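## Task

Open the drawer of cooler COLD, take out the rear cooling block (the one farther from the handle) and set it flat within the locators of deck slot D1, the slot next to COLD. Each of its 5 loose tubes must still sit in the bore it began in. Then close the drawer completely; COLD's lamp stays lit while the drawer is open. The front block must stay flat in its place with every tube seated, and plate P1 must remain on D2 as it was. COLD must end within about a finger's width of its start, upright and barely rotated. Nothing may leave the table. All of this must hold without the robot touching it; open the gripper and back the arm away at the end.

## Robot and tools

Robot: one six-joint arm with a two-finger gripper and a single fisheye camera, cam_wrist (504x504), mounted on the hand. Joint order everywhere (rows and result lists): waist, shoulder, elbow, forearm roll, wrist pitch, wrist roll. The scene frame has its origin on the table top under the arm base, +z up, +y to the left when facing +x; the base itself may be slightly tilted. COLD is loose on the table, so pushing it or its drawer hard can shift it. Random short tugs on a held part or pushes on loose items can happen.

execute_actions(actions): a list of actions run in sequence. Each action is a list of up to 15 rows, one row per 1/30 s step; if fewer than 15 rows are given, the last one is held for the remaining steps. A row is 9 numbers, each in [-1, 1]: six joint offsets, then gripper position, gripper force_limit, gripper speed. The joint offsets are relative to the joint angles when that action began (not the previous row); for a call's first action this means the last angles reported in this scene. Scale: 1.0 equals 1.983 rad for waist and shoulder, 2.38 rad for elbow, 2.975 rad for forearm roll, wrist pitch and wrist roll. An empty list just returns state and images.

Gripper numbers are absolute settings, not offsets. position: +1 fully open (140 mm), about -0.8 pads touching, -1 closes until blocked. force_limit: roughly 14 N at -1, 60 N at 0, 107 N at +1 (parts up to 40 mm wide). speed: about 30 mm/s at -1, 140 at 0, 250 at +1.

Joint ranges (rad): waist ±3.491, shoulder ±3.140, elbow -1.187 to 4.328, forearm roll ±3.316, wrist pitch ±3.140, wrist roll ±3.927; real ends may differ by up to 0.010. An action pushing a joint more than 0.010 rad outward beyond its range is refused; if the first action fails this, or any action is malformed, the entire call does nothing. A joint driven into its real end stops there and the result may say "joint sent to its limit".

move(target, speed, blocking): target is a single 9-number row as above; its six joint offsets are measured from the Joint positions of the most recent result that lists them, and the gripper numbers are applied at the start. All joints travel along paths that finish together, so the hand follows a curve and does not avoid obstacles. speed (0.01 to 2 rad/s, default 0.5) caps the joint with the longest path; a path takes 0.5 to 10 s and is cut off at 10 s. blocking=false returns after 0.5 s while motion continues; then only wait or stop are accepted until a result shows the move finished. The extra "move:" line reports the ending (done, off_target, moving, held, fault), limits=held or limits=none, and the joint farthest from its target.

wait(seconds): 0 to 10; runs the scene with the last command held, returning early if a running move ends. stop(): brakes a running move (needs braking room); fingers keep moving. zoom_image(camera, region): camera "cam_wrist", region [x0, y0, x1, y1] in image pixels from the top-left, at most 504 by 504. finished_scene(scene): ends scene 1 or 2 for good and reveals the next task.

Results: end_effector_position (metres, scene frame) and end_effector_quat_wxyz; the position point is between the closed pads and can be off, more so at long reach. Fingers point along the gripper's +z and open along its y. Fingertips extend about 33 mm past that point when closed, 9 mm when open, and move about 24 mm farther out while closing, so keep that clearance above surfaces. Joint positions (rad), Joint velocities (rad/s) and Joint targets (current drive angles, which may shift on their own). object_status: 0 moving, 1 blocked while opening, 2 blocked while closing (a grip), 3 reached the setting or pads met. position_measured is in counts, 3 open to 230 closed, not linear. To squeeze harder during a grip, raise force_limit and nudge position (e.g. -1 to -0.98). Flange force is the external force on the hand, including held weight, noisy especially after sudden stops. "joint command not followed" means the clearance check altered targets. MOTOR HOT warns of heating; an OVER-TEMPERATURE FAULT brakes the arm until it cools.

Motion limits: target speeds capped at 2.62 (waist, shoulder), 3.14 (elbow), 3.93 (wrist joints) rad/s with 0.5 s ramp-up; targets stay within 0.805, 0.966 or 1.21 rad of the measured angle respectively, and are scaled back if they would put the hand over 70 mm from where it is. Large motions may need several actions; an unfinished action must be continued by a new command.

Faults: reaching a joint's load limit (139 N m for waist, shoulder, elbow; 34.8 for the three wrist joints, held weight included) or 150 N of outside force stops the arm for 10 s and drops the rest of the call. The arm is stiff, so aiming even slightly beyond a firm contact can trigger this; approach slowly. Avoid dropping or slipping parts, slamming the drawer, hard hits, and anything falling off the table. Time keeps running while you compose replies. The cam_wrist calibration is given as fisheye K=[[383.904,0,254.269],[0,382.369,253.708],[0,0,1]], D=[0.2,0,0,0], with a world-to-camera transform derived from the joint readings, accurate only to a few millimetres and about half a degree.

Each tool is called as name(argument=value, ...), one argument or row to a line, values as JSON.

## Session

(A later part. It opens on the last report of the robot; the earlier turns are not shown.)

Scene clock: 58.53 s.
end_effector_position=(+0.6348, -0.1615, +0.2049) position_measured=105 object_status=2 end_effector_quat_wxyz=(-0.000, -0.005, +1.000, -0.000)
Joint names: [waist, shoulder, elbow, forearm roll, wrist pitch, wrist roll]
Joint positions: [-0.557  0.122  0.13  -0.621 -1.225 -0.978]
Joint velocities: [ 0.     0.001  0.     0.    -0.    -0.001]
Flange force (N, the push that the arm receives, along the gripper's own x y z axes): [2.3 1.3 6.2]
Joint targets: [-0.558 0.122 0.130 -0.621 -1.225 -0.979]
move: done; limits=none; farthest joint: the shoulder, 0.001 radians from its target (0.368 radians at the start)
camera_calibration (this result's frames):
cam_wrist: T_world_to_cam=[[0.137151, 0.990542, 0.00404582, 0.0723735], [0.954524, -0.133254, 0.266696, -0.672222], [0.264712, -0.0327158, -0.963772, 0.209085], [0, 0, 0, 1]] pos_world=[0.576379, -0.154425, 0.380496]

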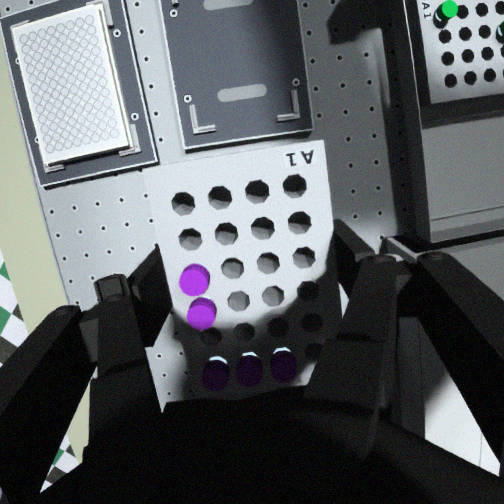

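move(
  target=[0.005,-0.0421,-0.1864,-0.0404,0.0968,0.0841,-1,0.5,-0.9],
  speed=0.15,
)

move(
  target=[0.0168,0.0245,0,-0.0074,0.0192,0.005,-1,0.5,-0.9],
  speed=0.04,
)

zoom_image(
  camera="cam_wrist",
  region=[100,70,380,270],
)

Scene clock: 64.10 s.
end_effector_position=(+0.4815, -0.1552, +0.1100) position_measured=105 object_status=2 end_effector_quat_wxyz=(-0.000, -0.006, +1.000, -0.000)
Joint names: [waist, shoulder, elbow, forearm roll, wrist pitch, wrist roll]
Joint positions: [-0.548  0.039 -0.313 -0.741 -0.937 -0.728]
Joint velocities: [ 0.001  0.001 -0.002 -0.     0.001  0.001]
Flange force (N, the push that the arm receives, along the gripper's own x y z axes): [0.2 -1.6 4.6]
Joint targets: [-0.548 0.039 -0.313 -0.741 -0.937 -0.728]
move: done; limits=none; farthest joint: the elbow, 0.001 radians from its target (0.444 radians at the start)
camera_calibration (this result's frames):
cam_wrist: T_world_to_cam=[[0.134715, 0.990876, 0.00411067, 0.0887757], [0.954711, -0.130907, 0.267189, -0.49953], [0.265289, -0.0320698, -0.963635, 0.158219], [0, 0, 0, 1]] pos_world=[0.422973, -0.148283, 0.285569]

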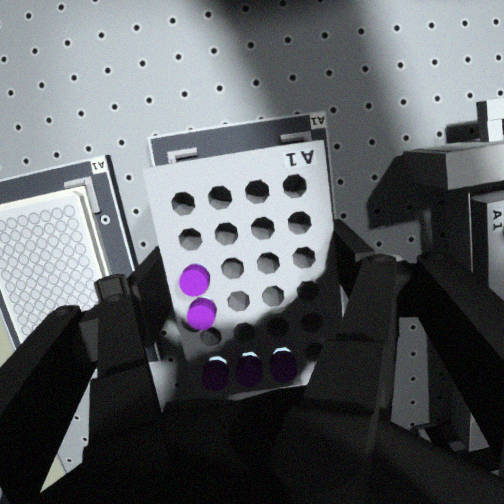

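Scene clock: 65.83 s.
end_effector_position=(+0.4825, -0.1552, +0.0820) position_measured=105 object_status=2 end_effector_quat_wxyz=(+0.000, -0.007, +1.000, -0.000)
Joint names: [waist, shoulder, elbow, forearm roll, wrist pitch, wrist roll]
Joint positions: [-0.514  0.087 -0.313 -0.763 -0.88  -0.713]
Joint velocities: [ 0.001  0.001  0.001 -0.     0.001 -0.   ]
Flange force (N, the push that the arm receives, along the gripper's own x y z axes): [0.0 2.8 3.7]
Joint targets: [-0.514 0.087 -0.313 -0.763 -0.880 -0.713]
move: done; limits=none; farthest joint: the waist, 0.000 radians from its target (0.033 radians at the start)
camera_calibration (this result's frames):
cam_wrist: T_world_to_cam=[[0.134169, 0.990947, 0.00472436, 0.0890078], [0.954457, -0.130508, 0.26829, -0.492923], [0.266477, -0.031487, -0.963327, 0.130555], [0, 0, 0, 1]] pos_world=[0.423741, -0.148421, 0.257592]

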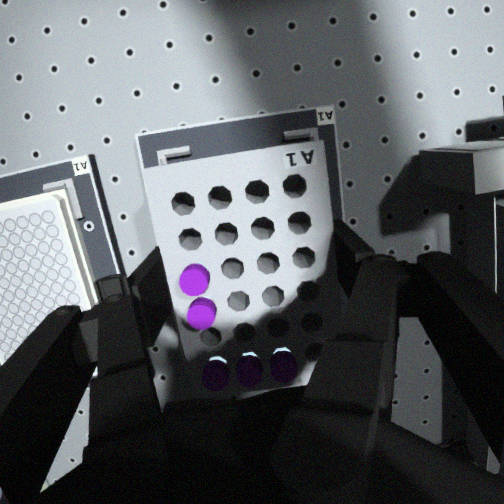

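Region (100, 70, 380, 270) of cam_wrist's 504x504 image, scaled by 1.800, with more detail than that image has; it fills the top 360 rows of this view, and the rest is white.

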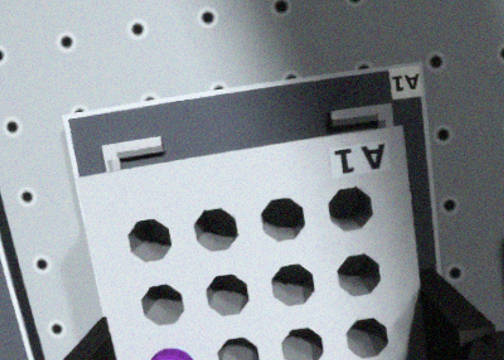

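move(
  target=[0.004,0.0054,-0.0032,-0.0032,0.0062,0.0027,-1,0.5,-0.9],
  speed=0.02,
)

zoom_image(
  camera="cam_wrist",
  region=[100,70,380,270],
)

Scene clock: 68.37 s.
end_effector_position=(+0.4793, -0.1546, +0.0740) position_measured=105 object_status=2 end_effector_quat_wxyz=(+0.000, -0.006, +1.000, -0.000)
Joint names: [waist, shoulder, elbow, forearm roll, wrist pitch, wrist roll]
Joint positions: [-0.506  0.098 -0.321 -0.773 -0.862 -0.705]
Joint velocities: [ 0.001  0.     0.001 -0.003  0.001  0.001]
Flange force (N, the push that the arm receives, along the gripper's own x y z axes): [3.1 1.8 1.8]
Joint targets: [-0.506 0.098 -0.321 -0.773 -0.862 -0.705]
move: done; limits=none; farthest joint: the waist, 0.000 radians from its target (0.008 radians at the start)
camera_calibration (this result's frames):
cam_wrist: T_world_to_cam=[[0.135937, 0.990707, 0.00461723, 0.0880339], [0.954177, -0.132176, 0.26847, -0.487771], [0.266585, -0.0320894, -0.963277, 0.123516], [0, 0, 0, 1]] pos_world=[0.420525, -0.147724, 0.249526]

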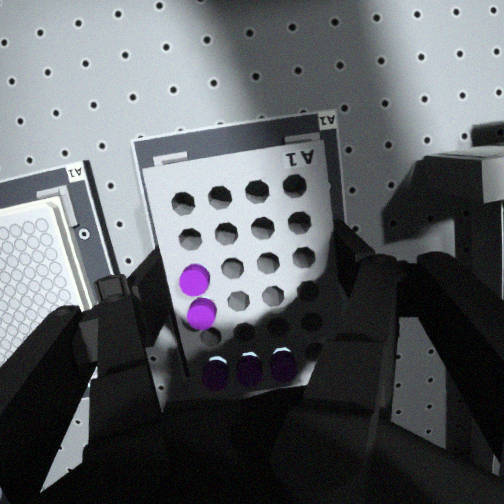

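Region (100, 70, 380, 270) of cam_wrist's 504x504 image, scaled by 1.800, with more detail than that image has; it fills the top 360 rows of this view, and the rest is white.

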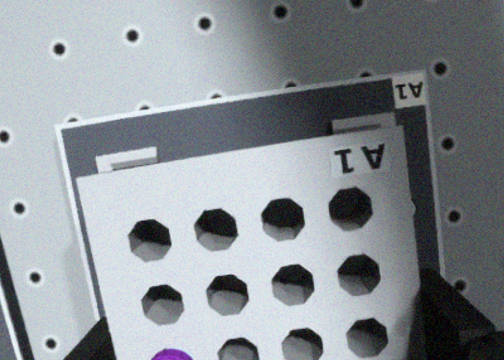

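move(
  target=[0.0003,0.0009,0.0016,0.0005,-0.0004,-0.0022,-1,0.5,-0.9],
  speed=0.01,
)

move(
  target=[0.0024,0.0035,0,-0.001,0.0027,0.0007,-1,0.5,-0.9],
  speed=0.01,
)

zoom_image(
  camera="cam_wrist",
  region=[100,70,380,270],
)

Scene clock: 69.83 s.
end_effector_position=(+0.4808, -0.1549, +0.0740) position_measured=105 object_status=2 end_effector_quat_wxyz=(+0.000, -0.004, +1.000, -0.000)
Joint names: [waist, shoulder, elbow, forearm roll, wrist pitch, wrist roll]
Joint positions: [-0.506  0.1   -0.317 -0.771 -0.863 -0.712]
Joint velocities: [-0.     0.    -0.001 -0.001  0.    -0.001]
Flange force (N, the push that the arm receives, along the gripper's own x y z axes): [0.2 -1.6 3.1]
Joint targets: [-0.506 0.100 -0.317 -0.771 -0.863 -0.712]
move: done; limits=none; farthest joint: the waist, 0.000 radians from its target (0.001 radians at the start)
camera_calibration (this result's frames):
cam_wrist: T_world_to_cam=[[0.139924, 0.990152, 0.00459479, 0.0861419], [0.953686, -0.136016, 0.268296, -0.489558], [0.266278, -0.033159, -0.963326, 0.12313], [0, 0, 0, 1]] pos_world=[0.422045, -0.147798, 0.249565]

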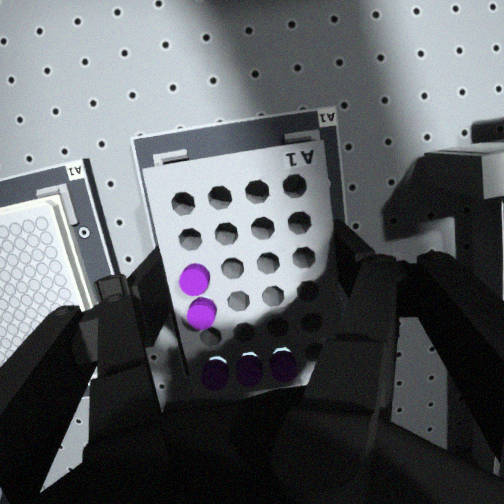

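Scene clock: 70.87 s.
end_effector_position=(+0.4806, -0.1549, +0.0701) position_measured=105 object_status=2 end_effector_quat_wxyz=(+0.000, -0.004, +1.000, -0.000)
Joint names: [waist, shoulder, elbow, forearm roll, wrist pitch, wrist roll]
Joint positions: [-0.501  0.107 -0.317 -0.774 -0.855 -0.71 ]
Joint velocities: [ 0.     0.     0.    -0.     0.001 -0.   ]
Flange force (N, the push that the arm receives, along the gripper's own x y z axes): [1.4 2.3 4.1]
Joint targets: [-0.501 0.107 -0.317 -0.774 -0.855 -0.710]
move: done; limits=none; farthest joint: the waist, 0.000 radians from its target (0.005 radians at the start)
camera_calibration (this result's frames):
cam_wrist: T_world_to_cam=[[0.139823, 0.990167, 0.00430951, 0.0862314], [0.953762, -0.135849, 0.268112, -0.488359], [0.266061, -0.0333779, -0.963378, 0.119463], [0, 0, 0, 1]] pos_world=[0.421936, -0.147739, 0.245652]

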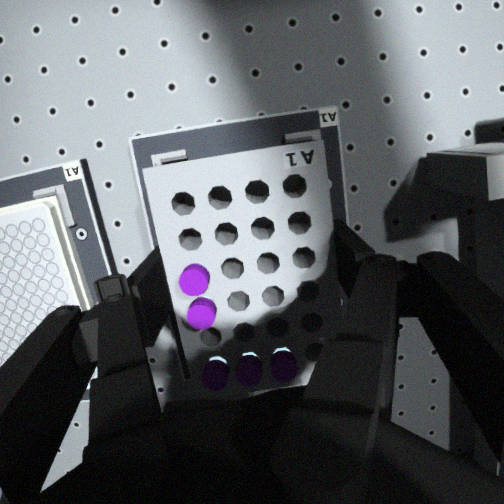

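Region (100, 70, 380, 270) of cam_wrist's 504x504 image, scaled by 1.800, with more detail than that image has; it fills the top 360 rows of this view, and the rest is white.

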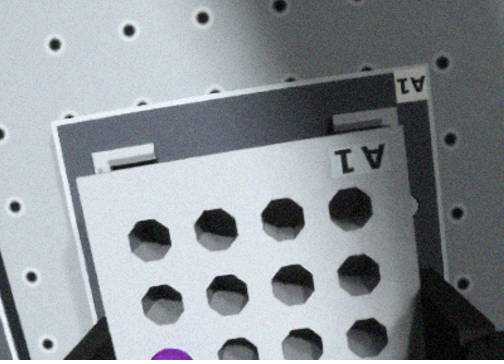

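Continuing down in 2 mm steps while watching the force.

move(
  target=[0.0012,0.00175,0,-0.0005,0.00135,0.0003,-1,0.5,-0.9],
  speed=0.01,
)

move(
  target=[0.0009,0.0013,0,-0.0004,0.001,0.0002,-1,0.5,-0.9],
  speed=0.01,
)

Scene clock: 72.00 s.
end_effector_position=(+0.4805, -0.1549, +0.0681) position_measured=105 object_status=2 end_effector_quat_wxyz=(+0.000, -0.004, +1.000, -0.000)
Joint names: [waist, shoulder, elbow, forearm roll, wrist pitch, wrist roll]
Joint positions: [-0.499  0.11  -0.317 -0.776 -0.851 -0.709]
Joint velocities: [ 0.001  0.001 -0.002 -0.     0.001  0.   ]
Flange force (N, the push that the arm receives, along the gripper's own x y z axes): [19.8 6.8 -22.0]
Joint targets: [-0.499 0.110 -0.317 -0.776 -0.851 -0.709]
move: done; limits=none; farthest joint: the waist, 0.000 radians from its target (0.002 radians at the start)
camera_calibration (this result's frames):
cam_wrist: T_world_to_cam=[[0.139922, 0.990154, 0.00413518, 0.0862167], [0.953806, -0.135904, 0.267926, -0.487718], [0.26585, -0.0335445, -0.963431, 0.117688], [0, 0, 0, 1]] pos_world=[0.421838, -0.147703, 0.2437]

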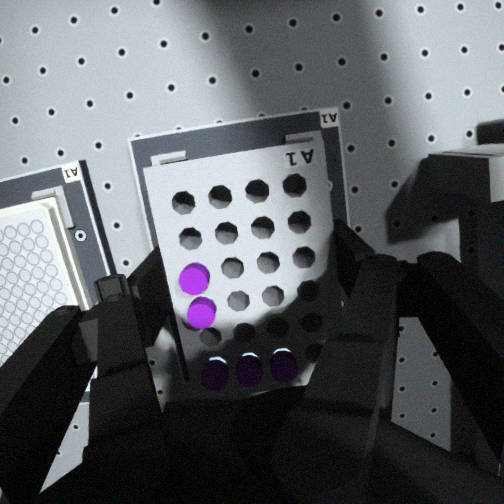

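Scene clock: 72.70 s.
end_effector_position=(+0.4804, -0.1549, +0.0667) position_measured=105 object_status=2 end_effector_quat_wxyz=(+0.000, -0.004, +1.000, -0.000)
Joint names: [waist, shoulder, elbow, forearm roll, wrist pitch, wrist roll]
Joint positions: [-0.497  0.113 -0.317 -0.777 -0.848 -0.708]
Joint velocities: [ 0.001  0.001  0.001 -0.001  0.001  0.   ]
Flange force (N, the push that the arm receives, along the gripper's own x y z axes): [32.6 18.8 -72.0]
Joint targets: [-0.497 0.113 -0.317 -0.777 -0.848 -0.708]
move: done; limits=none; farthest joint: the forearm roll, 0.001 radians from its target (0.002 radians at the start)
camera_calibration (this result's frames):
cam_wrist: T_world_to_cam=[[0.139997, 0.990144, 0.00399228, 0.0861734], [0.953808, -0.13594, 0.267899, -0.487291], [0.265801, -0.0336973, -0.963439, 0.116371], [0, 0, 0, 1]] pos_world=[0.421787, -0.147645, 0.242317]

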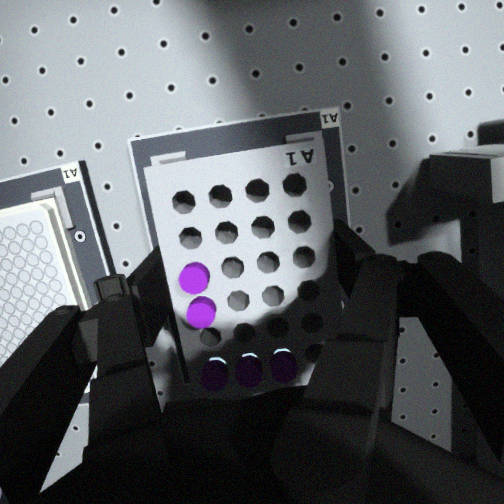

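move(
  target=[-0.0015,-0.0025,-0.0013,0.0001,-0.001,0.0002,-1,0.5,-0.9],
  speed=0.01,
)

move(
  target=[0.0012,0.00175,0,-0.0005,0.00135,0.0003,-1,0.5,-0.9],
  speed=0.01,
)

Scene clock: 73.87 s.
end_effector_position=(+0.4794, -0.1547, +0.0687) position_measured=105 object_status=2 end_effector_quat_wxyz=(+0.000, -0.003, +1.000, -0.000)
Joint names: [waist, shoulder, elbow, forearm roll, wrist pitch, wrist roll]
Joint positions: [-0.5    0.108 -0.32  -0.777 -0.851 -0.708]
Joint velocities: [-0.    -0.001 -0.     0.004 -0.     0.   ]
Flange force (N, the push that the arm receives, along the gripper's own x y z axes): [1.4 0.5 4.4]
Joint targets: [-0.500 0.108 -0.320 -0.776 -0.851 -0.708]
move: done; limits=none; farthest joint: the waist, 0.000 radians from its target (0.003 radians at the start)
camera_calibration (this result's frames):
cam_wrist: T_world_to_cam=[[0.140678, 0.990046, 0.00422293, 0.0857221], [0.953565, -0.136639, 0.268409, -0.486841], [0.266314, -0.0337323, -0.963296, 0.118271], [0, 0, 0, 1]] pos_world=[0.420678, -0.147401, 0.24424]

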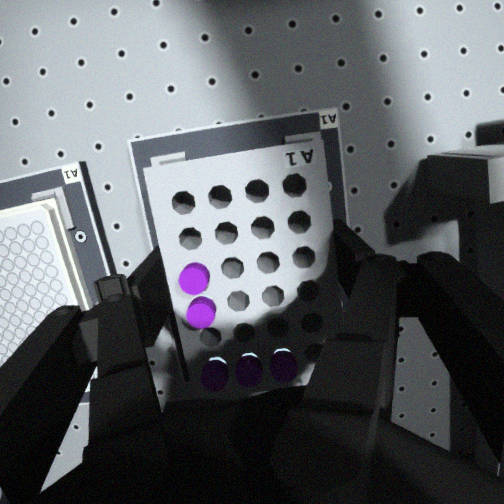

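Scene clock: 74.57 s.
end_effector_position=(+0.4793, -0.1547, +0.0668) position_measured=105 object_status=2 end_effector_quat_wxyz=(+0.000, -0.003, +1.000, -0.000)
Joint names: [waist, shoulder, elbow, forearm roll, wrist pitch, wrist roll]
Joint positions: [-0.498  0.111 -0.32  -0.778 -0.847 -0.707]
Joint velocities: [ 0.    -0.     0.001 -0.     0.001  0.   ]
Flange force (N, the push that the arm receives, along the gripper's own x y z axes): [3.7 -3.7 -18.0]
Joint targets: [-0.498 0.111 -0.320 -0.778 -0.847 -0.707]
move: done; limits=none; farthest joint: the waist, 0.000 radians from its target (0.002 radians at the start)
camera_calibration (this result's frames):
cam_wrist: T_world_to_cam=[[0.1407, 0.990044, 0.00396859, 0.0857649], [0.953602, -0.136597, 0.268298, -0.486242], [0.266169, -0.033965, -0.963328, 0.116505], [0, 0, 0, 1]] pos_world=[0.420604, -0.147373, 0.24235]

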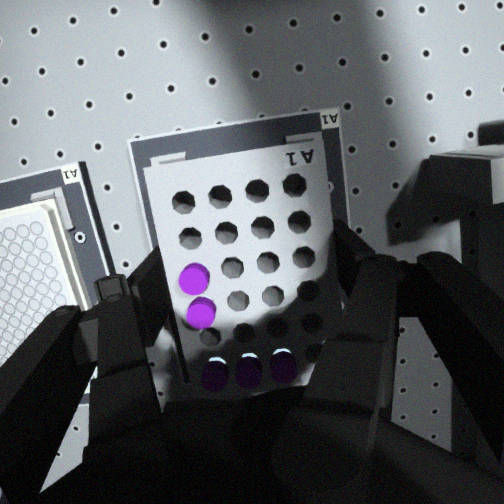

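move(
  target=[0,0,0,0,0,0,0.4,0,-1],
)

move(
  target=[-0.03,-0.0438,0,0.013,-0.0343,-0.009,0.4,0,0],
  speed=0.1,
)

move(
  target=[0,0.049,0.189,0.04,-0.093,-0.082,0.4,0,0],
  speed=0.5,
)

zoom_image(
  camera="cam_wrist",
  region=[110,0,390,200],
)

Scene clock: 75.87 s.
end_effector_position=(+0.4793, -0.1547, +0.0668) position_measured=78 object_status=3 end_effector_quat_wxyz=(+0.000, -0.003, +1.000, -0.000)
Joint names: [waist, shoulder, elbow, forearm roll, wrist pitch, wrist roll]
Joint positions: [-0.498  0.111 -0.32  -0.778 -0.847 -0.707]
Joint velocities: [-0.     0.     0.     0.001 -0.     0.   ]
Flange force (N, the push that the arm receives, along the gripper's own x y z axes): [0.9 -0.6 -5.1]
Joint targets: [-0.498 0.111 -0.320 -0.778 -0.847 -0.707]
move: done; limits=none; farthest joint: the waist, 0.000 radians from its target (0.000 radians at the start)
camera_calibration (this result's frames):
cam_wrist: T_world_to_cam=[[0.140752, 0.990037, 0.00401035, 0.0857192], [0.953586, -0.136656, 0.268325, -0.486247], [0.2662, -0.0339429, -0.96332, 0.116482], [0, 0, 0, 1]] pos_world=[0.420606, -0.14736, 0.242338]

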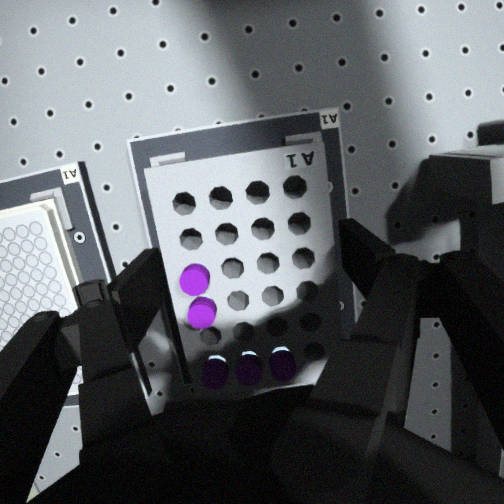

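Scene clock: 77.27 s.
end_effector_position=(+0.4783, -0.1544, +0.1163) position_measured=78 object_status=3 end_effector_quat_wxyz=(-0.000, -0.003, +1.000, -0.000)
Joint names: [waist, shoulder, elbow, forearm roll, wrist pitch, wrist roll]
Joint positions: [-0.557  0.024 -0.32  -0.739 -0.949 -0.734]
Joint velocities: [-0.    -0.001 -0.     0.001 -0.001 -0.   ]
Flange force (N, the push that the arm receives, along the gripper's own x y z axes): [-0.1 1.6 -6.6]
Joint targets: [-0.557 0.024 -0.320 -0.739 -0.949 -0.734]
move: done; limits=none; farthest joint: the waist, 0.000 radians from its target (0.060 radians at the start)
camera_calibration (this result's frames):
cam_wrist: T_world_to_cam=[[0.142023, 0.989853, 0.00448993, 0.0846922], [0.953673, -0.138045, 0.267303, -0.498699], [0.26521, -0.0336812, -0.963602, 0.164997], [0, 0, 0, 1]] pos_world=[0.419808, -0.147118, 0.291915]

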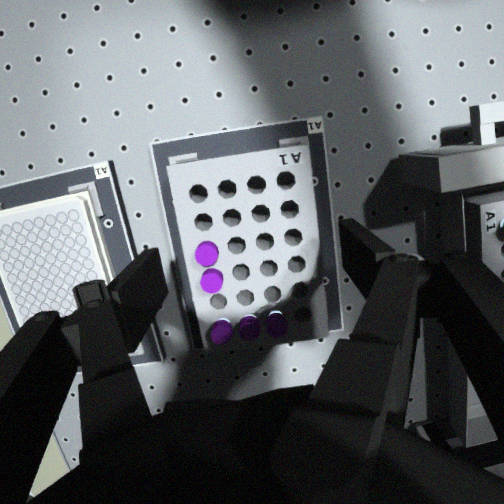

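Scene clock: 78.67 s.
end_effector_position=(+0.6344, -0.1611, +0.2051) position_measured=78 object_status=3 end_effector_quat_wxyz=(-0.001, -0.006, +1.000, -0.000)
Joint names: [waist, shoulder, elbow, forearm roll, wrist pitch, wrist roll]
Joint positions: [-0.557  0.121  0.13  -0.62  -1.226 -0.978]
Joint velocities: [ 0.    -0.    -0.001  0.001 -0.     0.   ]
Flange force (N, the push that the arm receives, along the gripper's own x y z axes): [4.0 0.7 -2.7]
Joint targets: [-0.557 0.121 0.130 -0.620 -1.226 -0.978]
move: done; limits=none; farthest joint: the waist, 0.000 radians from its target (0.000 radians at the start)
camera_calibration (this result's frames):
cam_wrist: T_world_to_cam=[[0.135709, 0.990741, 0.00394819, 0.0730348], [0.95492, -0.131862, 0.265972, -0.671747], [0.26403, -0.0323245, -0.963973, 0.209944], [0, 0, 0, 1]] pos_world=[0.576121, -0.15415, 0.380757]

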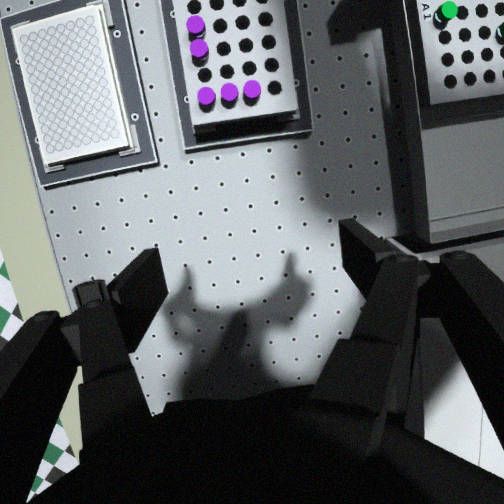

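Region (110, 0, 390, 200) of cam_wrist's 504x504 image, scaled by 1.800, with more detail than that image has; it fills the top 360 rows of this view, and the rest is white.

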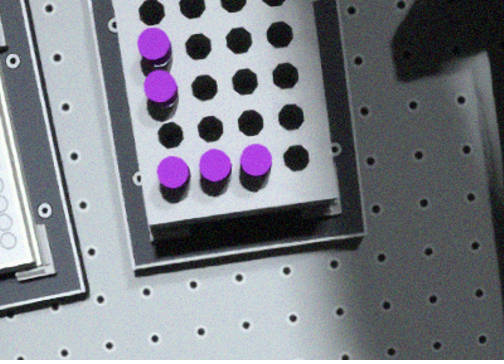

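move(
  target=[0.0877,-0.2385,-0.0765,0.0366,-0.052,-0.1,1,0,0],
  speed=0.7,
)

move(
  target=[0.3091,-0.18,-0.321,0.1035,0.2007,-0.1555,1,0,0],
  speed=0.7,
)

move(
  target=[0.0257,0.184,-0.0038,-0.027,0.1262,0.0245,1,0,0],
  speed=0.2,
)

Scene clock: 80.47 s.
end_effector_position=(+0.5734, +0.0043, +0.3302) position_measured=3 object_status=3 end_effector_quat_wxyz=(-0.001, -0.013, +1.000, +0.001)
Joint names: [waist, shoulder, elbow, forearm roll, wrist pitch, wrist roll]
Joint positions: [-0.383 -0.351 -0.052 -0.512 -1.381 -1.275]
Joint velocities: [ 0.    -0.001 -0.001  0.001 -0.    -0.001]
Flange force (N, the push that the arm receives, along the gripper's own x y z axes): [2.2 0.2 -5.3]
Joint targets: [-0.383 -0.352 -0.052 -0.512 -1.381 -1.275]
move: done; limits=none; farthest joint: the shoulder, 0.001 radians from its target (0.473 radians at the start)
camera_calibration (this result's frames):
cam_wrist: T_world_to_cam=[[0.12166, 0.992556, 0.00561823, -0.0755075], [0.956787, -0.118778, 0.265424, -0.62584], [0.264115, -0.0269159, -0.964116, 0.351982], [0, 0, 0, 1]] pos_world=[0.515019, 0.0100833, 0.505888]

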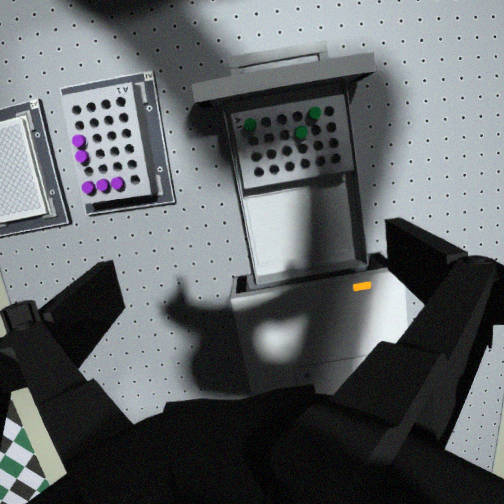

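Scene clock: 82.10 s.
end_effector_position=(+0.3989, +0.0526, +0.1582) position_measured=3 object_status=3 end_effector_quat_wxyz=(-0.001, -0.027, +1.000, -0.000)
Joint names: [waist, shoulder, elbow, forearm roll, wrist pitch, wrist roll]
Joint positions: [ 0.23  -0.708 -0.816 -0.204 -0.784 -1.738]
Joint velocities: [ 0.001 -0.    -0.003  0.     0.001 -0.001]
Flange force (N, the push that the arm receives, along the gripper's own x y z axes): no reading
Joint targets: [0.230 -0.708 -0.816 -0.204 -0.783 -1.738]
move: done; limits=none; farthest joint: the waist, 0.000 radians from its target (0.613 radians at the start)
camera_calibration (this result's frames):
cam_wrist: T_world_to_cam=[[0.0940717, 0.995558, 0.00395339, -0.0901291], [0.959872, -0.0917521, 0.265003, -0.410125], [0.264188, -0.0211345, -0.96424, 0.23325], [0, 0, 0, 1]] pos_world=[0.340525, 0.0570284, 0.333949]

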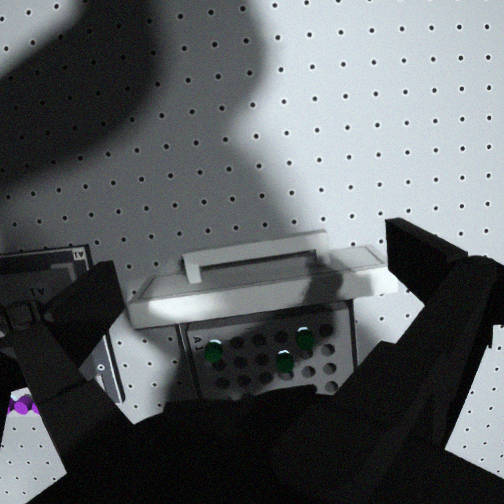

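Scene clock: 84.40 s.
end_effector_position=(+0.4028, +0.0523, +0.0450) position_measured=3 object_status=3 end_effector_quat_wxyz=(-0.001, -0.025, +1.000, +0.000)
Joint names: [waist, shoulder, elbow, forearm roll, wrist pitch, wrist roll]
Joint positions: [ 0.281 -0.344 -0.825 -0.284 -0.408 -1.665]
Joint velocities: [ 0.001  0.     0.001 -0.     0.001  0.   ]
Flange force (N, the push that the arm receives, along the gripper's own x y z axes): no reading
Joint targets: [0.281 -0.343 -0.825 -0.284 -0.408 -1.665]
move: done; limits=none; farthest joint: the waist, 0.000 radians from its target (0.051 radians at the start)
camera_calibration (this result's frames):
cam_wrist: T_world_to_cam=[[0.0980242, 0.995172, 0.00492458, -0.091361], [0.959399, -0.0958133, 0.26528, -0.383455], [0.264471, -0.0212792, -0.964159, 0.122937], [0, 0, 0, 1]] pos_world=[0.344329, 0.0567958, 0.220704]

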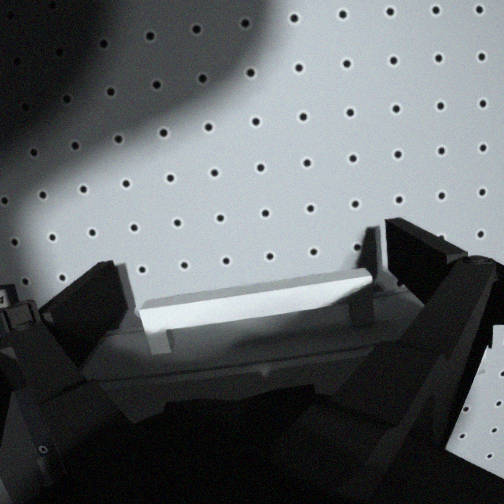

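move(
  target=[-0.0545,0.0751,0.1084,-0.0242,-0.045,0.044,1,0,0],
  speed=0.12,
)

move(
  target=[-0.0303,0.0681,0.1021,-0.0017,-0.0407,0.0101,1,0,0],
  speed=0.12,
)

move(
  target=[-0.0111,0.0353,0.0534,0.0013,-0.0202,0.0004,1,0,0],
  speed=0.08,
)

move(
  target=[-0.0046,0.018,0.0277,0.0013,-0.0106,-0.0006,1,0,0],
  speed=0.03,
)

Scene clock: 87.67 s.
end_effector_position=(+0.4883, +0.0572, +0.0448) position_measured=3 object_status=3 end_effector_quat_wxyz=(-0.001, -0.025, +1.000, +0.001)
Joint names: [waist, shoulder, elbow, forearm roll, wrist pitch, wrist roll]
Joint positions: [ 0.173 -0.195 -0.567 -0.356 -0.542 -1.534]
Joint velocities: [-0.001 -0.     0.001 -0.    -0.     0.   ]
Flange force (N, the push that the arm receives, along the gripper's own x y z axes): [1.1 -2.9 -3.8]
Joint targets: [0.173 -0.195 -0.567 -0.356 -0.542 -1.534]
move: done; limits=none; farthest joint: the waist, 0.000 radians from its target (0.108 radians at the start)
camera_calibration (this result's frames):
cam_wrist: T_world_to_cam=[[0.0978535, 0.995184, 0.00577278, -0.104603], [0.959235, -0.0958609, 0.265855, -0.464974], [0.265128, -0.0204774, -0.963996, 0.0998836], [0, 0, 0, 1]] pos_world=[0.429773, 0.0615718, 0.220507]

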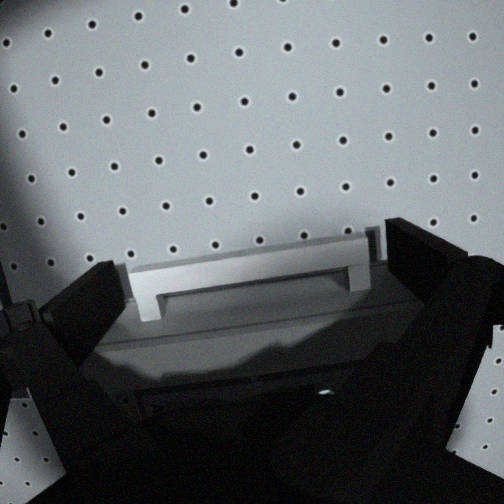

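Scene clock: 90.07 s.
end_effector_position=(+0.5733, +0.0619, +0.0450) position_measured=3 object_status=3 end_effector_quat_wxyz=(-0.001, -0.026, +1.000, +0.001)
Joint names: [waist, shoulder, elbow, forearm roll, wrist pitch, wrist roll]
Joint positions: [ 0.113 -0.06  -0.324 -0.361 -0.663 -1.504]
Joint velocities: [-0.     0.001  0.002 -0.    -0.001 -0.   ]
Flange force (N, the push that the arm receives, along the gripper's own x y z axes): [1.1 1.0 -4.4]
Joint targets: [0.113 -0.060 -0.324 -0.361 -0.663 -1.504]
move: done; limits=none; farthest joint: the waist, 0.000 radians from its target (0.060 radians at the start)
camera_calibration (this result's frames):
cam_wrist: T_world_to_cam=[[0.0963308, 0.995328, 0.00645589, -0.116763], [0.959383, -0.0945758, 0.265783, -0.546191], [0.265152, -0.0194094, -0.964011, 0.0775707], [0, 0, 0, 1]] pos_world=[0.514686, 0.0660667, 0.220701]

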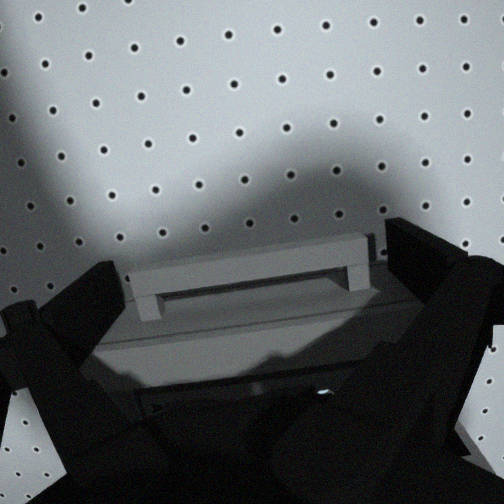

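Scene clock: 92.00 s.
end_effector_position=(+0.6166, +0.0643, +0.0446) position_measured=3 object_status=3 end_effector_quat_wxyz=(-0.000, -0.026, +1.000, +0.001)
Joint names: [waist, shoulder, elbow, forearm roll, wrist pitch, wrist roll]
Joint positions: [ 0.091  0.01  -0.197 -0.357 -0.723 -1.503]
Joint velocities: [-0.     0.     0.003 -0.001 -0.001 -0.001]
Flange force (N, the push that the arm receives, along the gripper's own x y z axes): [2.2 -0.3 -5.6]
Joint targets: [0.091 0.010 -0.197 -0.357 -0.723 -1.503]
move: done; limits=none; farthest joint: the elbow, 0.001 radians from its target (0.128 radians at the start)
camera_calibration (this result's frames):
cam_wrist: T_world_to_cam=[[0.0961186, 0.995343, 0.00736138, -0.123257], [0.95917, -0.0945967, 0.266543, -0.587347], [0.265998, -0.018559, -0.963795, 0.0651934], [0, 0, 0, 1]] pos_world=[0.557871, 0.0683314, 0.220294]

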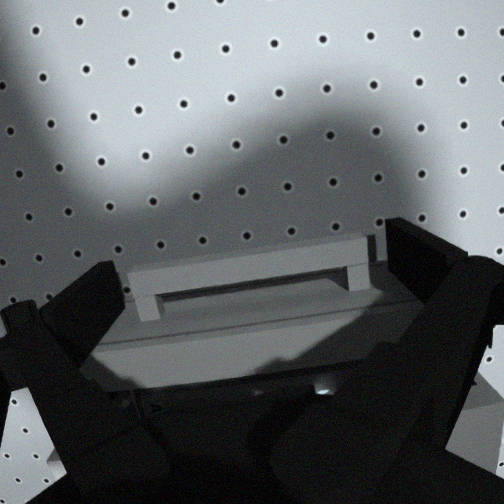

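Scene clock: 94.47 s.
end_effector_position=(+0.6384, +0.0657, +0.0446) position_measured=3 object_status=3 end_effector_quat_wxyz=(-0.000, -0.026, +1.000, +0.001)
Joint names: [waist, shoulder, elbow, forearm roll, wrist pitch, wrist roll]
Joint positions: [ 0.081  0.046 -0.132 -0.353 -0.755 -1.504]
Joint velocities: [-0.     0.001  0.002  0.001 -0.001  0.   ]
Flange force (N, the push that the arm receives, along the gripper's own x y z axes): [3.0 -0.8 -5.7]
Joint targets: [0.081 0.046 -0.132 -0.353 -0.755 -1.504]
move: done; limits=none; farthest joint: the elbow, 0.001 radians from its target (0.066 radians at the start)
camera_calibration (this result's frames):
cam_wrist: T_world_to_cam=[[0.094919, 0.995457, 0.00749435, -0.125955], [0.959304, -0.0934778, 0.266454, -0.608229], [0.265944, -0.0181022, -0.963818, 0.0593797], [0, 0, 0, 1]] pos_world=[0.579641, 0.069602, 0.22024]

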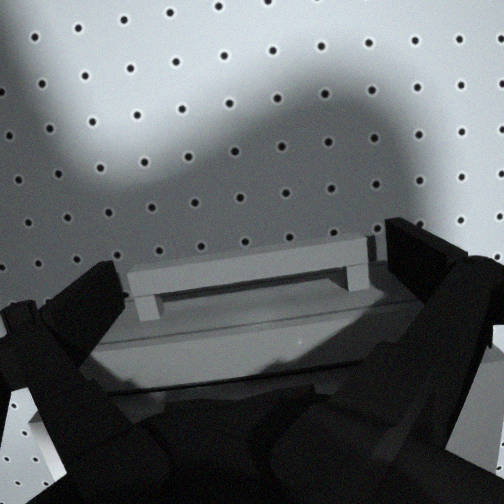

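move(
  target=[-0.002,0.0083,0.0128,0.0008,-0.005,-0.0004,1,0,0],
  speed=0.012,
)

Scene clock: 97.63 s.
end_effector_position=(+0.6481, +0.0661, +0.0446) position_measured=3 object_status=3 end_effector_quat_wxyz=(-0.001, -0.027, +1.000, +0.001)
Joint names: [waist, shoulder, elbow, forearm roll, wrist pitch, wrist roll]
Joint positions: [ 0.078  0.062 -0.101 -0.351 -0.77  -1.506]
Joint velocities: [-0.    -0.     0.004 -0.     0.     0.   ]
Flange force (N, the push that the arm receives, along the gripper's own x y z axes): [58.2 6.4 -24.3]
Joint targets: [0.078 0.062 -0.101 -0.351 -0.769 -1.506]
move: done; limits=none; farthest joint: the waist, 0.001 radians from its target (0.004 radians at the start)
camera_calibration (this result's frames):
cam_wrist: T_world_to_cam=[[0.0941122, 0.995536, 0.00711649, -0.126774], [0.959528, -0.0926093, 0.265952, -0.617681], [0.265424, -0.0182009, -0.96396, 0.0571573], [0, 0, 0, 1]] pos_world=[0.589442, 0.0700458, 0.220273]

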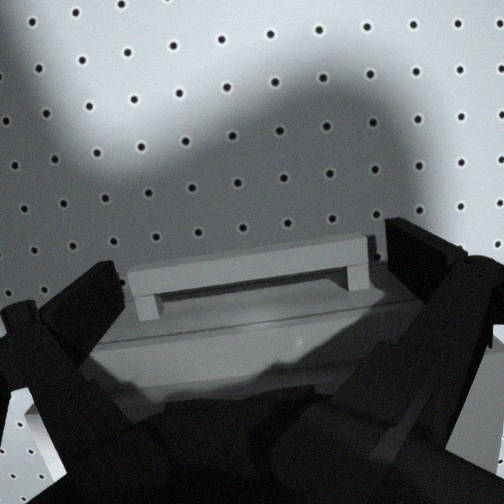

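move(
  target=[-0.0026,0.0117,0.0178,0.001,-0.007,-0.0005,1,0,0],
  speed=0.015,
)

move(
  target=[-0.0024,0.0119,0.018,0.001,-0.007,-0.0005,1,0,0],
  speed=0.015,
)

Scene clock: 109.03 s.
end_effector_position=(+0.6481, +0.0660, +0.0443) position_measured=3 object_status=3 end_effector_quat_wxyz=(-0.003, -0.027, +1.000, +0.001)
Joint names: [waist, shoulder, elbow, forearm roll, wrist pitch, wrist roll]
Joint positions: [ 0.077  0.066 -0.096 -0.351 -0.776 -1.506]
Joint velocities: [ 0.     0.    -0.001  0.001 -0.    -0.001]
Flange force (N, the push that the arm receives, along the gripper's own x y z axes): [63.5 7.5 -33.7]
Joint targets: [0.077 0.066 -0.095 -0.351 -0.773 -1.506]
TORQUE FAULT: the external load on the wrist pitch reached its load limit, and the arm stopped for 10 seconds. That time counts as 20 of the actions that you can send in this scene. The arm's remaining commands of this call were not run. The arm holds where it stopped, with its grip as last carried out, and accepts commands again: back off and push less far. The arm stops again, at the same cost, whenever a joint's load reaches its limit.
move: fault; limits=none; farthest joint: the elbow, 0.038 radians from its target (0.043 radians at the start)
camera_calibration (this result's frames):
cam_wrist: T_world_to_cam=[[0.094235, 0.995529, 0.00646934, -0.126698], [0.960678, -0.0926371, 0.261757, -0.618193], [0.261186, -0.0184518, -0.965112, 0.059658], [0, 0, 0, 1]] pos_world=[0.590242, 0.0699645, 0.220213]

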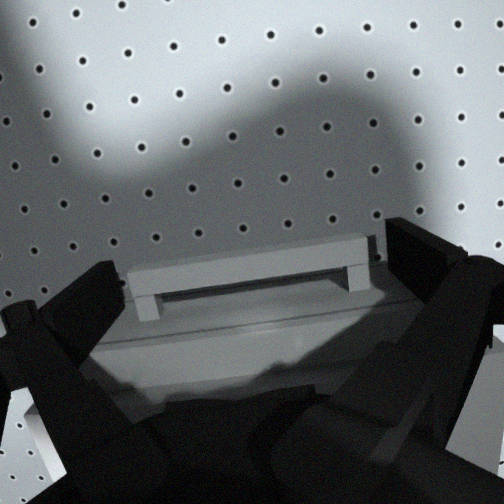

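not run: a fault stop came before this call.

move(
  target=[0.0025,-0.0121,-0.018,-0.0008,0.0082,0.0007,1,0,0],
  speed=0.04,
)

move(
  target=[0,0,0,0,0,0,-1,0.8,-0.7],
)

Scene clock: 111.27 s.
end_effector_position=(+0.6360, +0.0649, +0.0449) position_measured=3 object_status=3 end_effector_quat_wxyz=(-0.000, -0.027, +1.000, +0.001)
Joint names: [waist, shoulder, elbow, forearm roll, wrist pitch, wrist roll]
Joint positions: [ 0.082  0.042 -0.139 -0.353 -0.751 -1.504]
Joint velocities: [-0.    -0.001 -0.001  0.     0.001 -0.   ]
Flange force (N, the push that the arm receives, along the gripper's own x y z axes): [-0.1 -1.8 -5.6]
Joint targets: [0.082 0.042 -0.139 -0.353 -0.751 -1.504]
move: done; limits=none; farthest joint: the waist, 0.000 radians from its target (0.005 radians at the start)
camera_calibration (this result's frames):
cam_wrist: T_world_to_cam=[[0.0945518, 0.995498, 0.00656391, -0.124696], [0.959321, -0.0928735, 0.266605, -0.606166], [0.266015, -0.0189111, -0.963783, 0.0602766], [0, 0, 0, 1]] pos_world=[0.577263, 0.0689778, 0.220519]

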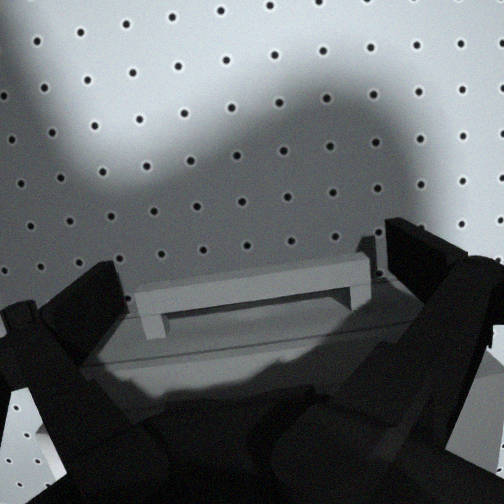

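Scene clock: 112.10 s.
end_effector_position=(+0.6360, +0.0650, +0.0450) position_measured=65 object_status=0 end_effector_quat_wxyz=(-0.000, -0.027, +1.000, +0.001)
Joint names: [waist, shoulder, elbow, forearm roll, wrist pitch, wrist roll]
Joint positions: [ 0.082  0.041 -0.139 -0.353 -0.751 -1.504]
Joint velocities: [ 0.     0.    -0.    -0.001 -0.    -0.   ]
Flange force (N, the push that the arm receives, along the gripper's own x y z axes): [12.9 -1.0 -37.6]
Joint targets: [0.082 0.042 -0.139 -0.353 -0.751 -1.504]
move: done; limits=none; farthest joint: the shoulder, 0.001 radians from its target (0.000 radians at the start)
camera_calibration (this result's frames):
cam_wrist: T_world_to_cam=[[0.0944882, 0.995504, 0.00664797, -0.124724], [0.959276, -0.0928312, 0.266782, -0.606238], [0.2662, -0.0188305, -0.963734, 0.0602673], [0, 0, 0, 1]] pos_world=[0.577292, 0.06902, 0.220644]

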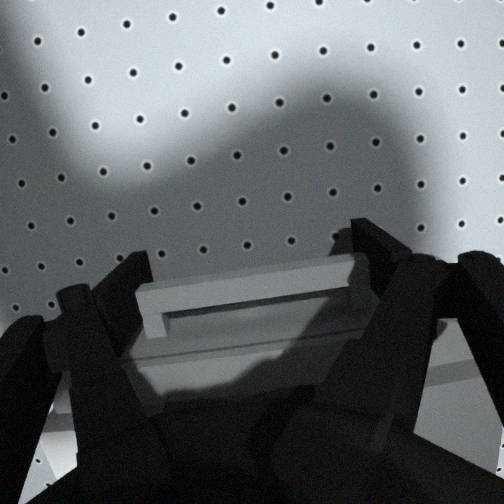

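move(
  target=[-0.0009,-0.0021,0,0,-0.0016,0,-1,0.8,-0.7],
  speed=0.01,
)

move(
  target=[-0.0006,0.0025,0.0038,0.0002,-0.0015,0,-1,0.8,-0.7],
  speed=0.01,
)

Scene clock: 113.23 s.
end_effector_position=(+0.6360, +0.0648, +0.0474) position_measured=66 object_status=2 end_effector_quat_wxyz=(-0.000, -0.026, +1.000, +0.001)
Joint names: [waist, shoulder, elbow, forearm roll, wrist pitch, wrist roll]
Joint positions: [ 0.08   0.037 -0.139 -0.353 -0.756 -1.504]
Joint velocities: [-0.001 -0.001  0.    -0.    -0.001 -0.001]
Flange force (N, the push that the arm receives, along the gripper's own x y z axes): [-6.2 -3.1 22.0]
Joint targets: [0.080 0.037 -0.139 -0.353 -0.756 -1.504]
move: done; limits=none; farthest joint: the shoulder, 0.001 radians from its target (0.005 radians at the start)
camera_calibration (this result's frames):
cam_wrist: T_world_to_cam=[[0.0949458, 0.995459, 0.00676107, -0.124873], [0.959305, -0.0933075, 0.26651, -0.606806], [0.265931, -0.0188181, -0.963808, 0.0627249], [0, 0, 0, 1]] pos_world=[0.577288, 0.0688671, 0.223019]

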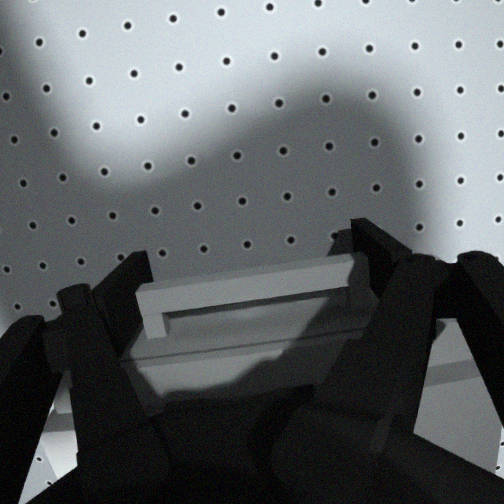

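Scene clock: 114.37 s.
end_effector_position=(+0.6389, +0.0650, +0.0473) position_measured=66 object_status=2 end_effector_quat_wxyz=(-0.001, -0.027, +1.000, +0.001)
Joint names: [waist, shoulder, elbow, forearm roll, wrist pitch, wrist roll]
Joint positions: [ 0.079  0.042 -0.13  -0.352 -0.761 -1.504]
Joint velocities: [ 0.     0.001  0.003 -0.    -0.001 -0.   ]
Flange force (N, the push that the arm receives, along the gripper's own x y z axes): [28.1 0.5 20.2]
Joint targets: [0.079 0.042 -0.130 -0.352 -0.761 -1.504]
move: done; limits=none; farthest joint: the waist, 0.000 radians from its target (0.001 radians at the start)
camera_calibration (this result's frames):
cam_wrist: T_world_to_cam=[[0.094463, 0.995506, 0.00670543, -0.12499], [0.959415, -0.0928319, 0.266281, -0.609618], [0.265707, -0.0187204, -0.963872, 0.0620788], [0, 0, 0, 1]] pos_world=[0.580189, 0.0689988, 0.223004]

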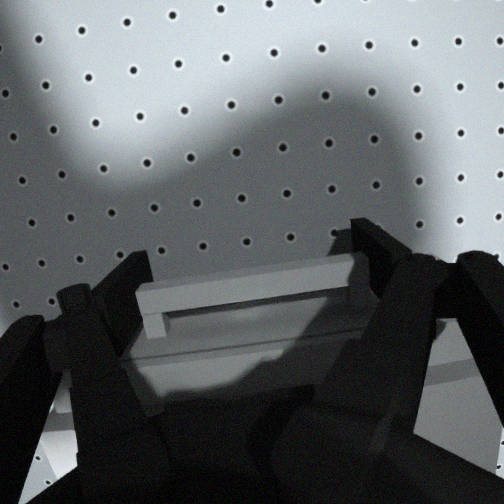

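move(
  target=[-0.0022,0.0083,0.0128,0.0008,-0.005,-0.0004,-1,0.8,-0.7],
  speed=0.015,
)

Scene clock: 116.93 s.
end_effector_position=(+0.6488, +0.0651, +0.0475) position_measured=66 object_status=2 end_effector_quat_wxyz=(-0.001, -0.027, +1.000, +0.001)
Joint names: [waist, shoulder, elbow, forearm roll, wrist pitch, wrist roll]
Joint positions: [ 0.074  0.059 -0.1   -0.35  -0.775 -1.505]
Joint velocities: [-0.     0.    -0.001 -0.001 -0.002 -0.   ]
Flange force (N, the push that the arm receives, along the gripper's own x y z axes): [23.3 -0.1 18.5]
Joint targets: [0.074 0.059 -0.100 -0.350 -0.775 -1.505]
move: done; limits=none; farthest joint: the wrist pitch, 0.001 radians from its target (0.015 radians at the start)
camera_calibration (this result's frames):
cam_wrist: T_world_to_cam=[[0.0938874, 0.995564, 0.00609409, -0.125707], [0.959505, -0.0921163, 0.266205, -0.619249], [0.265586, -0.019146, -0.963897, 0.059718], [0, 0, 0, 1]] pos_world=[0.590114, 0.0692502, 0.223175]

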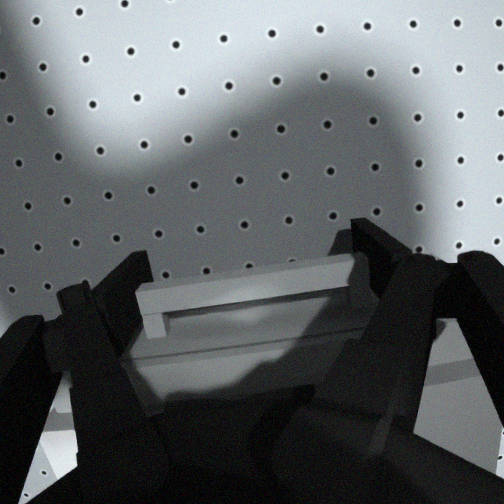

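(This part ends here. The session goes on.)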